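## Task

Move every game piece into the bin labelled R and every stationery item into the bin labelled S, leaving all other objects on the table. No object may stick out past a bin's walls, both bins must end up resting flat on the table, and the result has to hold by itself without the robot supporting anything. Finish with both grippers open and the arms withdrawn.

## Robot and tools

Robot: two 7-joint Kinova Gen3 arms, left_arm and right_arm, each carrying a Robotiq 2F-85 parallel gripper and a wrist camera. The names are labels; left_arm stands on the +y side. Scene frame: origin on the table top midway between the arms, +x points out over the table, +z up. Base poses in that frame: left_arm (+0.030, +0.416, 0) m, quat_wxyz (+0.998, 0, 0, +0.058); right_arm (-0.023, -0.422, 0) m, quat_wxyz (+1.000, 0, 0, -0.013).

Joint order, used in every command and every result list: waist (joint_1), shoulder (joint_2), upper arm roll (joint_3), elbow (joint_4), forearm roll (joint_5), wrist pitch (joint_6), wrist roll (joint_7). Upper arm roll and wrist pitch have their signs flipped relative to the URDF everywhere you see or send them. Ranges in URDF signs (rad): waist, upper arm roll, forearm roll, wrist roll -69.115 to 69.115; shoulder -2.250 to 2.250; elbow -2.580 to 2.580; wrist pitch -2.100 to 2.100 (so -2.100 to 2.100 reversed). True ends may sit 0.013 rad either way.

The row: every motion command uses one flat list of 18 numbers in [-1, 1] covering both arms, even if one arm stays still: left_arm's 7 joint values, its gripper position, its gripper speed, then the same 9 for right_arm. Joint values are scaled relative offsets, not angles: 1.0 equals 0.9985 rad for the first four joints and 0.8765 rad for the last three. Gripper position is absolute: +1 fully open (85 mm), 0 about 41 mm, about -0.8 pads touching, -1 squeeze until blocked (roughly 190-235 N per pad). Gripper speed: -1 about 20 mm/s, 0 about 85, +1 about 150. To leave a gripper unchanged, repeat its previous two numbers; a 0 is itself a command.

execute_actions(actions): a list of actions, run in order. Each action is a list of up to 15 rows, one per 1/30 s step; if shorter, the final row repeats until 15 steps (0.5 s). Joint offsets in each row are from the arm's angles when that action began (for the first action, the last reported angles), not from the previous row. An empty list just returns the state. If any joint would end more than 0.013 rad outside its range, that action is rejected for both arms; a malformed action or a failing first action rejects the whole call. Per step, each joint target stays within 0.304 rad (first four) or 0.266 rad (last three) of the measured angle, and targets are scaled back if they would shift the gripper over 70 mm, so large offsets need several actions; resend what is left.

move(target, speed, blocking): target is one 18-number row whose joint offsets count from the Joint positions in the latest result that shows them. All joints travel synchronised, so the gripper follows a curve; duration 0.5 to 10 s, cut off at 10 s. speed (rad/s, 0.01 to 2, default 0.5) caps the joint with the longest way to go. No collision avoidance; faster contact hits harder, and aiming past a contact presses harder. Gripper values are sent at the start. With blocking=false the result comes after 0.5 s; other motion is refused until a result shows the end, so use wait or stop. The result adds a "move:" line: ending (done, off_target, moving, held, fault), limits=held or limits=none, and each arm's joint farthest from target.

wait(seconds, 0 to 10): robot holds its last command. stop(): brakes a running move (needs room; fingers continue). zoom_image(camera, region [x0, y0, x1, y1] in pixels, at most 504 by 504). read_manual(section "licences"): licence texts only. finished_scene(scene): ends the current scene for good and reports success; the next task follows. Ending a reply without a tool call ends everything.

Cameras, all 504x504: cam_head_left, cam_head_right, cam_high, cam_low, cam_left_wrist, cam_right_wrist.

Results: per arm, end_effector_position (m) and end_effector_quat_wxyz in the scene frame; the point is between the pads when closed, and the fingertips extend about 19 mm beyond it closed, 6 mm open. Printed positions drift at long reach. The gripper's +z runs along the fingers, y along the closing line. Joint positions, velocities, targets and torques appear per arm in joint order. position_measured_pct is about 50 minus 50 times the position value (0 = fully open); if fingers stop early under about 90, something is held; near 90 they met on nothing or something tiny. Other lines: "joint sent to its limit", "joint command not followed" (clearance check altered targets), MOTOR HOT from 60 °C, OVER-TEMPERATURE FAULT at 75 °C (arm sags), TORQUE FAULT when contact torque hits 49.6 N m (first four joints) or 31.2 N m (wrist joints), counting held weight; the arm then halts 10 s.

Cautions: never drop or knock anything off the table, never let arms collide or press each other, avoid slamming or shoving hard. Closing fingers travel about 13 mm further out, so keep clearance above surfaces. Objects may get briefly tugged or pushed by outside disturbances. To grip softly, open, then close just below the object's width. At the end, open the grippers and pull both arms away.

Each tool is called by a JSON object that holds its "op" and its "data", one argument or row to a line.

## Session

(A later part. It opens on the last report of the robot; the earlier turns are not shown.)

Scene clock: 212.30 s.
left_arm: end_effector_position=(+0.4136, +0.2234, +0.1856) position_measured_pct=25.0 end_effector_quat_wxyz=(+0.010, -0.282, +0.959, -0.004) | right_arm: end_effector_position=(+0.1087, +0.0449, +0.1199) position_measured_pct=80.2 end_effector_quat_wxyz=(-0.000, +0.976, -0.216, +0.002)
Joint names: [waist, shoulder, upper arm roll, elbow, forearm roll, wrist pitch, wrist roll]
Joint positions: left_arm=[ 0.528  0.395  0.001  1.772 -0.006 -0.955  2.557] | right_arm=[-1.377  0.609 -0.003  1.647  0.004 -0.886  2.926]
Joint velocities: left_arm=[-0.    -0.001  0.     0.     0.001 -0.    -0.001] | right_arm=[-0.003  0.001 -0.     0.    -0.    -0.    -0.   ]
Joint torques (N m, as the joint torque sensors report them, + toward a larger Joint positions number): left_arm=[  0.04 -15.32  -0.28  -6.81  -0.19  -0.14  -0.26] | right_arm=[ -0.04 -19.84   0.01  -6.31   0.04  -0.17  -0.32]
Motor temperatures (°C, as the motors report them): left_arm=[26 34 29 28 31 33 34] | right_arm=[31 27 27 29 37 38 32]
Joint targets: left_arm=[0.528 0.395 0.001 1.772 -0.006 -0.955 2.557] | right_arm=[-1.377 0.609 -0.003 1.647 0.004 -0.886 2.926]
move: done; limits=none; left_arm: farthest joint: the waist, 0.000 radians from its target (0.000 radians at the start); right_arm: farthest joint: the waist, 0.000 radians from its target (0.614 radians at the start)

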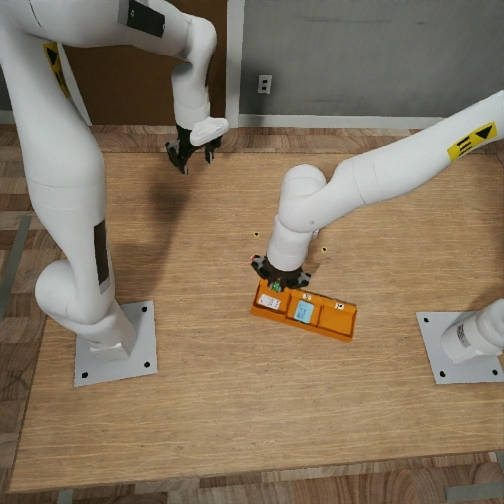

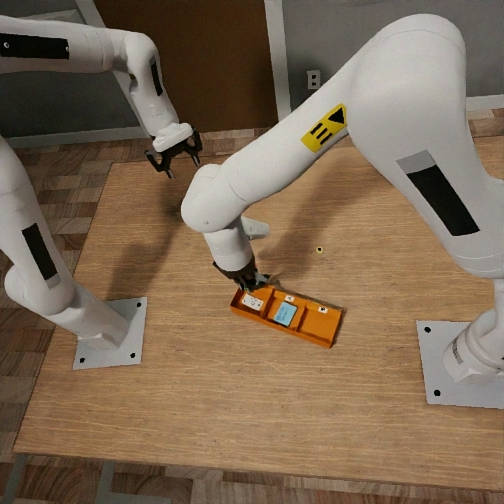

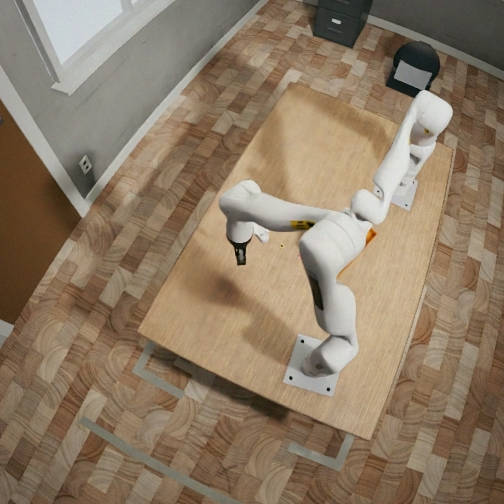

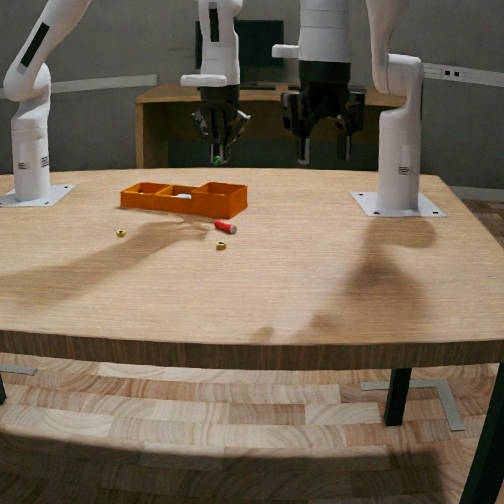

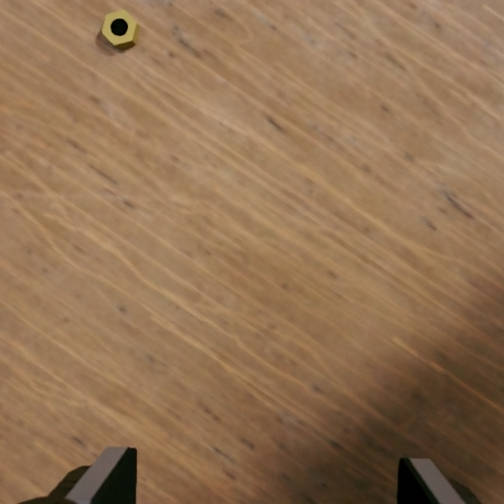

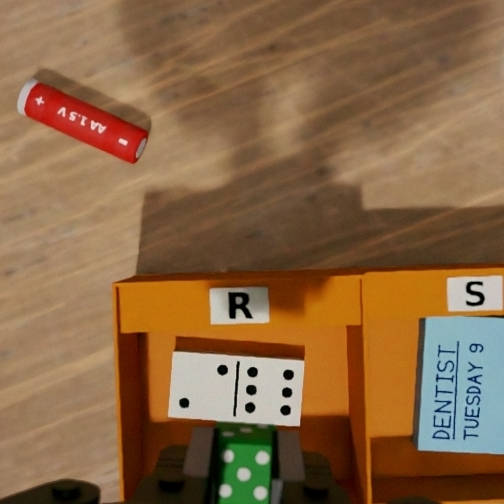

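{"op": "move", "data": {
  "target": [0,0,0,0,0,0,0,0.5,0, 0.012,0.131,0,0.064,0,0.222,0.012,-1,0.5],
  "speed": 0.3
}}

Scene clock: 217.83 s.
left_arm: end_effector_position=(+0.4136, +0.2234, +0.1856) position_measured_pct=25.0 end_effector_quat_wxyz=(+0.010, -0.282, +0.959, -0.004) | right_arm: end_effector_position=(+0.1141, +0.0433, +0.0423) position_measured_pct=80.2 end_effector_quat_wxyz=(-0.000, +0.976, -0.216, +0.002)
Joint names: [waist, shoulder, upper arm roll, elbow, forearm roll, wrist pitch, wrist roll]
Joint positions: left_arm=[ 0.528  0.395  0.001  1.772 -0.006 -0.955  2.557] | right_arm=[-1.365  0.739 -0.003  1.711  0.004 -0.691  2.936]
Joint velocities: left_arm=[-0.001  0.001 -0.     0.     0.001  0.001 -0.002] | right_arm=[ 0.     0.004 -0.    -0.    -0.001 -0.001 -0.   ]
Joint torques (N m, as the joint torque sensors report them, + toward a larger Joint positions number): left_arm=[  0.07 -15.35  -0.17  -6.87  -0.1   -0.18  -0.19] | right_arm=[  0.15 -20.71   0.06  -5.35   0.04  -0.16  -0.44]
Motor temperatures (°C, as the motors report them): left_arm=[26 34 29 28 31 33 34] | right_arm=[31 27 27 29 37 38 32]
Joint targets: left_arm=[0.528 0.395 0.001 1.772 -0.006 -0.955 2.557] | right_arm=[-1.365 0.740 -0.003 1.711 0.004 -0.691 2.937]
move: done; limits=none; left_arm: farthest joint: the waist, 0.000 radians from its target (0.000 radians at the start); right_arm: farthest joint: the waist, 0.000 radians from its target (0.012 radians at the start)

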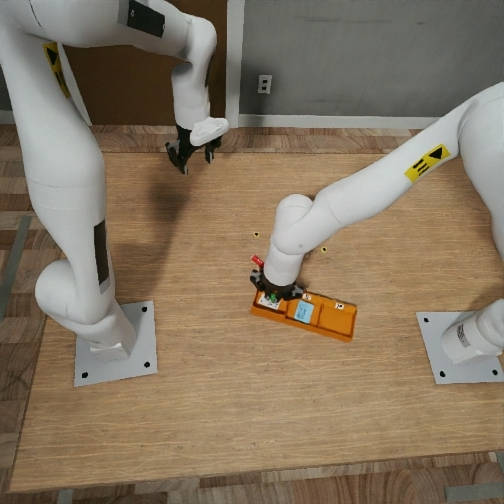

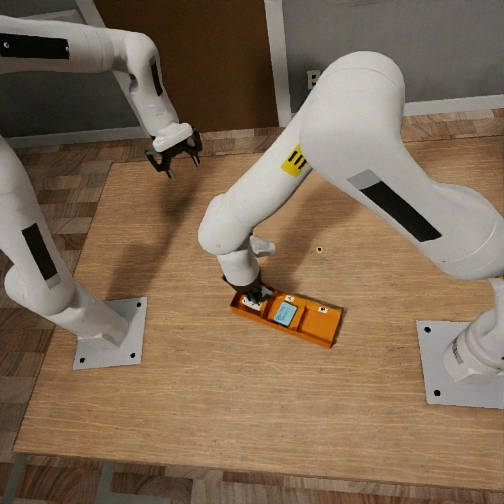

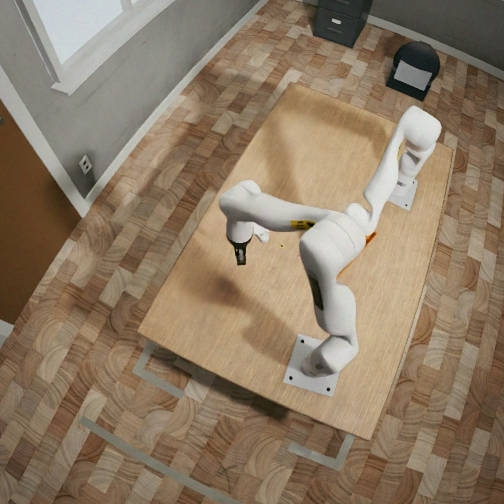

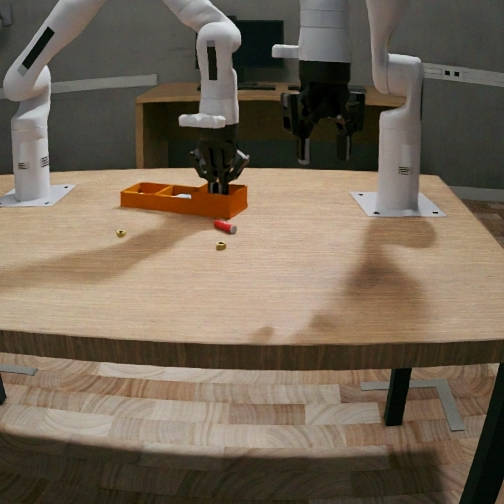

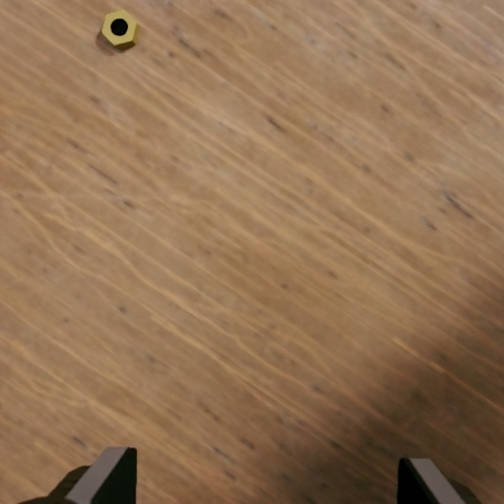

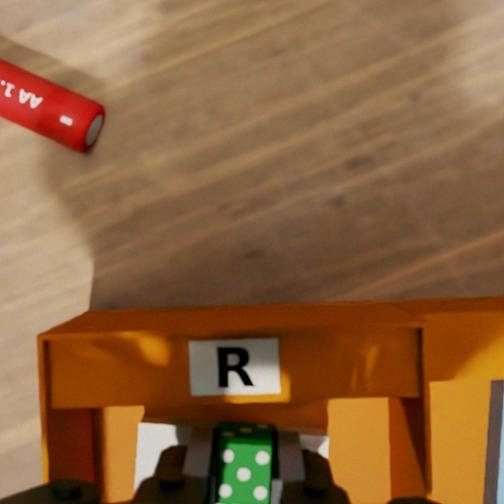

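Looks on the domino. Release and lift.

{"op": "move", "data": {
  "target": [0,0,0,0,0,0,0,0.5,0, 0,0.003,0,0,0,0.003,0,-0.35,0],
  "speed": 0.1
}}

{"op": "move", "data": {
  "target": [0,0,0,0,0,0,0,0.5,0, 0,-0.15,0,-0.064,0,-0.24,0,-0.35,0],
  "speed": 0.5
}}

{"op": "move", "data": {
  "target": [0,0,0,0,0,0,0,0.5,0, 0.9,-0.2,0,0.2,0,0,0,0.5,0],
  "speed": 1.2
}}

Scene clock: 222.13 s.
left_arm: end_effector_position=(+0.4136, +0.2234, +0.1856) position_measured_pct=25.0 end_effector_quat_wxyz=(+0.010, -0.282, +0.959, -0.004) | right_arm: end_effector_position=(+0.1141, +0.0434, +0.0408) position_measured_pct=67.5 end_effector_quat_wxyz=(+0.000, +0.976, -0.216, +0.002)
Joint names: [waist, shoulder, upper arm roll, elbow, forearm roll, wrist pitch, wrist roll]
Joint positions: left_arm=[ 0.528  0.395  0.001  1.772 -0.006 -0.955  2.557] | right_arm=[-1.365  0.742 -0.003  1.711  0.004 -0.689  2.936]
Joint velocities: left_arm=[-0.001  0.001  0.     0.     0.     0.    -0.   ] | right_arm=[ 0.001 -0.     0.     0.001  0.002  0.    -0.   ]
Joint torques (N m, as the joint torque sensors report them, + toward a larger Joint positions number): left_arm=[  0.09 -15.45  -0.17  -6.8   -0.18  -0.07  -0.28] | right_arm=[  0.09 -20.33  -0.11  -5.28  -0.04  -0.24  -0.37]
Motor temperatures (°C, as the motors report them): left_arm=[26 34 29 28 31 33 34] | right_arm=[31 27 27 29 37 38 32]
Joint targets: left_arm=[0.528 0.395 0.001 1.772 -0.006 -0.955 2.557] | right_arm=[-1.365 0.742 -0.003 1.711 0.004 -0.689 2.936]
move: done; limits=none; left_arm: farthest joint: the waist, 0.000 radians from its target (0.000 radians at the start); right_arm: farthest joint: the waist, 0.000 radians from its target (0.000 radians at the start)

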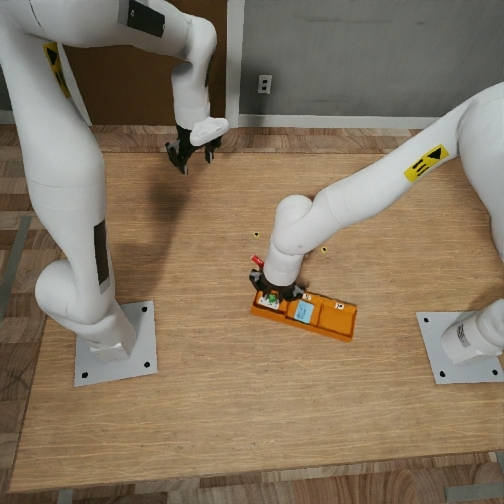

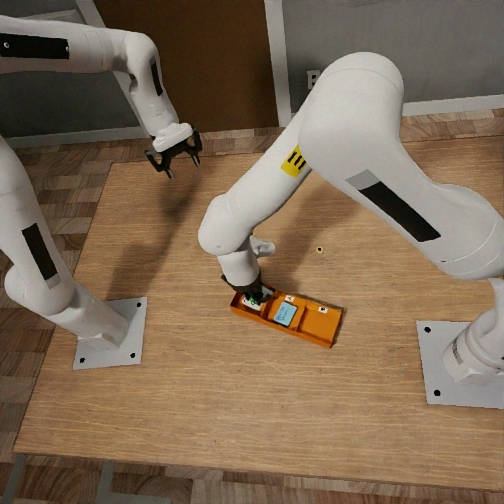

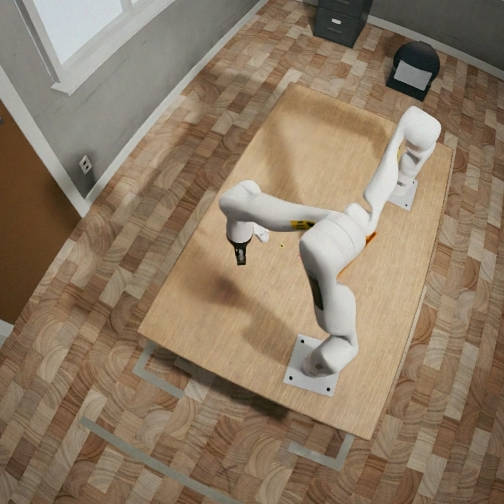

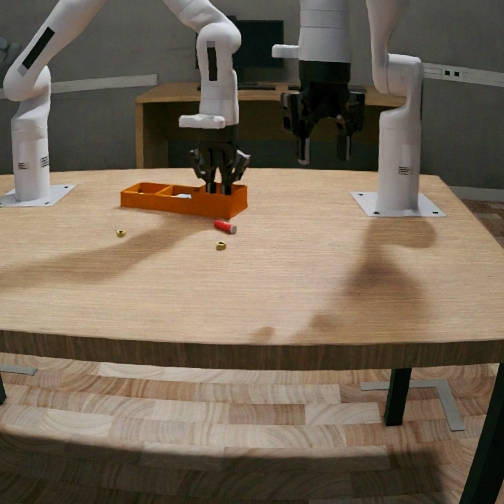

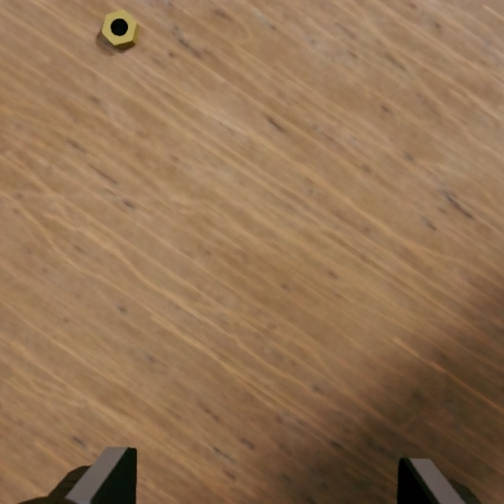

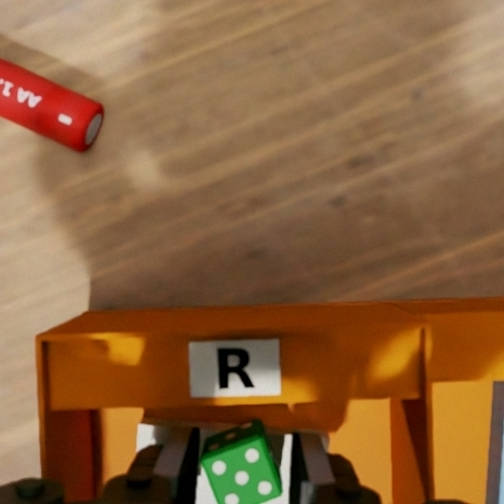

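Scene clock: 223.07 s.
left_arm: end_effector_position=(+0.4136, +0.2234, +0.1856) position_measured_pct=25.0 end_effector_quat_wxyz=(+0.010, -0.282, +0.959, -0.004) | right_arm: end_effector_position=(+0.1139, +0.0418, +0.1276) position_measured_pct=67.5 end_effector_quat_wxyz=(-0.001, +0.976, -0.217, +0.002)
Joint names: [waist, shoulder, upper arm roll, elbow, forearm roll, wrist pitch, wrist roll]
Joint positions: left_arm=[ 0.528  0.395  0.001  1.772 -0.006 -0.955  2.557] | right_arm=[-1.365  0.593 -0.003  1.647  0.004 -0.899  2.936]
Joint velocities: left_arm=[ 0.    -0.001 -0.    -0.     0.001 -0.     0.001] | right_arm=[-0.001 -0.003 -0.     0.    -0.002 -0.    -0.   ]
Joint torques (N m, as the joint torque sensors report them, + toward a larger Joint positions number): left_arm=[  0.13 -15.39  -0.25  -6.83  -0.18  -0.18  -0.25] | right_arm=[  0.13 -18.99   0.11  -6.39   0.04  -0.26  -0.39]
Motor temperatures (°C, as the motors report them): left_arm=[26 34 29 28 31 33 34] | right_arm=[31 27 27 29 37 38 32]
Joint targets: left_arm=[0.528 0.395 0.001 1.772 -0.006 -0.955 2.557] | right_arm=[-1.365 0.593 -0.003 1.647 0.004 -0.899 2.936]
move: done; limits=none; left_arm: farthest joint: the waist, 0.000 radians from its target (0.000 radians at the start); right_arm: farthest joint: the shoulder, 0.001 radians from its target (0.150 radians at the start)

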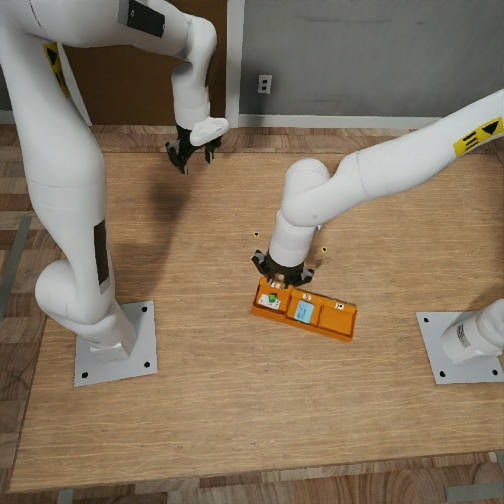

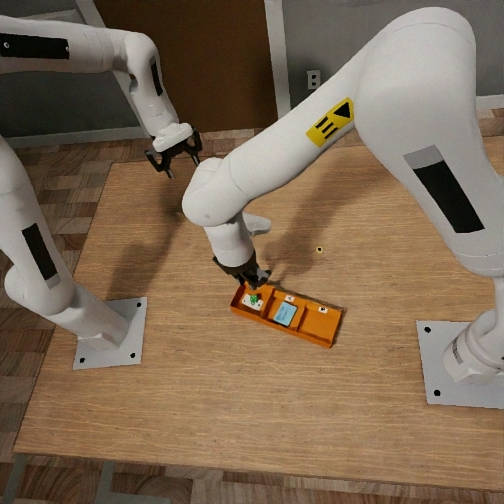

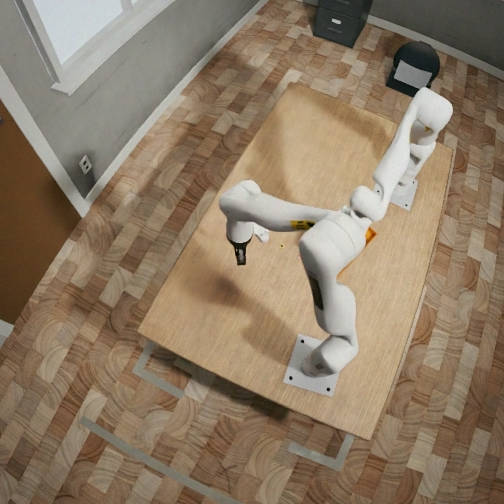

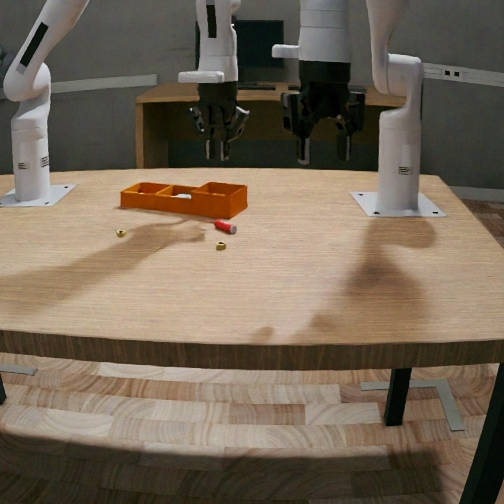

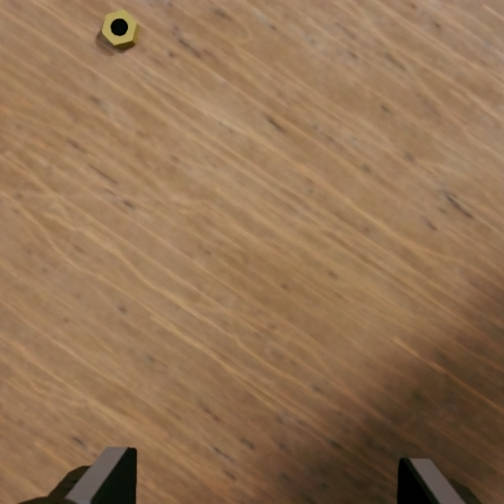

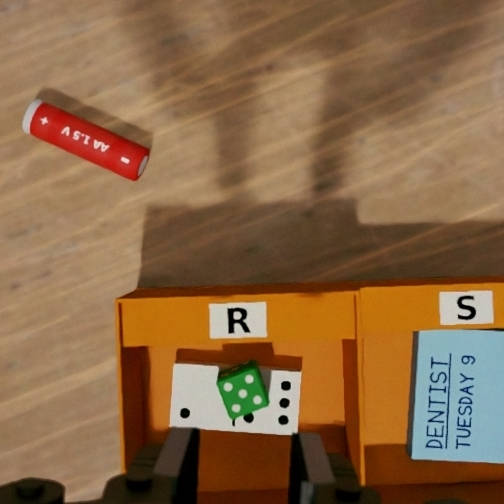

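Scene clock: 224.83 s.
left_arm: end_effector_position=(+0.4136, +0.2234, +0.1856) position_measured_pct=25.0 end_effector_quat_wxyz=(+0.010, -0.282, +0.959, -0.004) | right_arm: end_effector_position=(+0.3578, -0.2717, +0.1672) position_measured_pct=25.0 end_effector_quat_wxyz=(-0.000, +0.785, -0.619, +0.002)
Joint names: [waist, shoulder, upper arm roll, elbow, forearm roll, wrist pitch, wrist roll]
Joint positions: left_arm=[ 0.528  0.395  0.001  1.772 -0.006 -0.955  2.557] | right_arm=[-0.467  0.393 -0.003  1.846  0.004 -0.899  2.936]
Joint velocities: left_arm=[ 0.     0.001 -0.001  0.     0.    -0.     0.002] | right_arm=[ 0.002 -0.001  0.     0.    -0.001  0.002  0.   ]
Joint torques (N m, as the joint torque sensors report them, + toward a larger Joint positions number): left_arm=[  0.23 -15.5   -0.22  -6.98  -0.05  -0.19  -0.23] | right_arm=[  0.21 -15.65   0.09  -6.46   0.06  -0.28  -0.39]
Motor temperatures (°C, as the motors report them): left_arm=[26 34 29 28 31 33 34] | right_arm=[31 27 27 29 37 38 32]
Joint targets: left_arm=[0.528 0.395 0.001 1.772 -0.006 -0.955 2.557] | right_arm=[-0.466 0.393 -0.003 1.846 0.004 -0.899 2.936]
move: done; limits=none; left_arm: farthest joint: the waist, 0.000 radians from its target (0.000 radians at the start); right_arm: farthest joint: the waist, 0.000 radians from its target (0.899 radians at the start)

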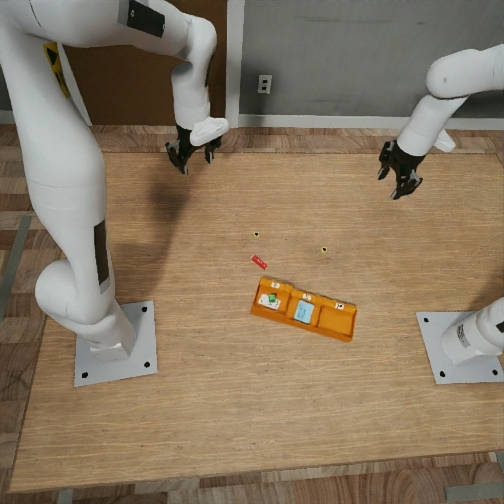

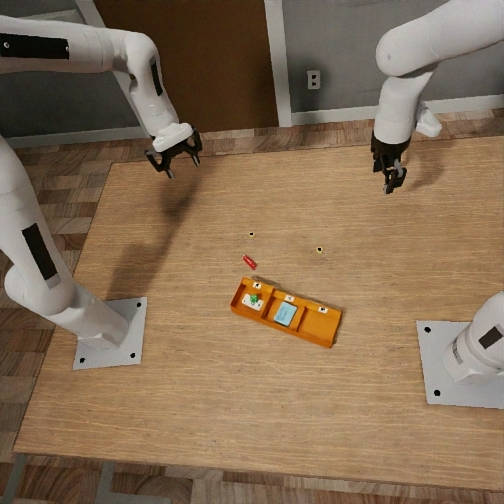

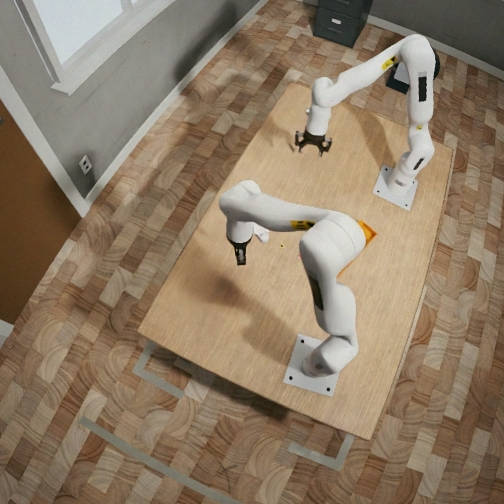

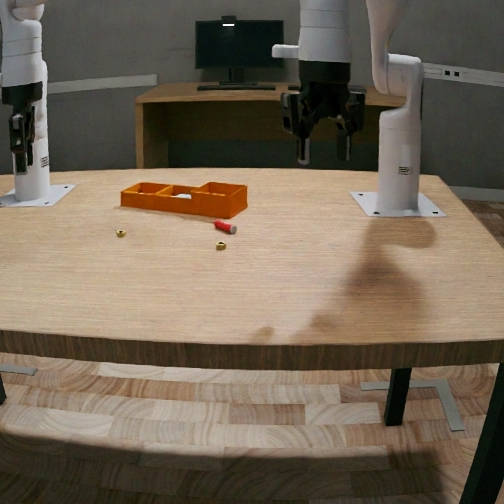

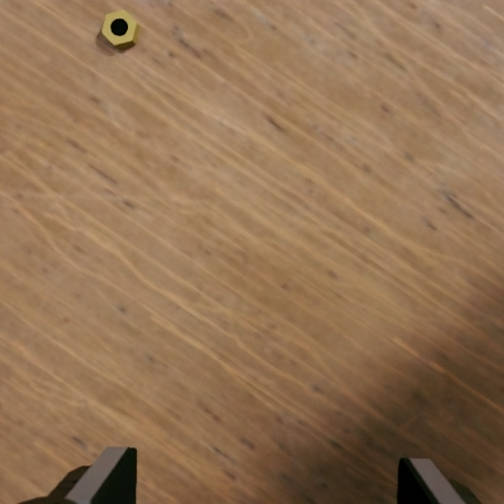

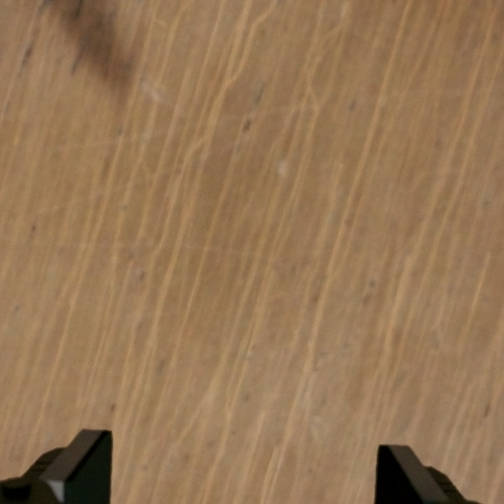

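{"op": "finished_scene", "data": {
  "scene": 1
}}

The scene is finished: the task was done.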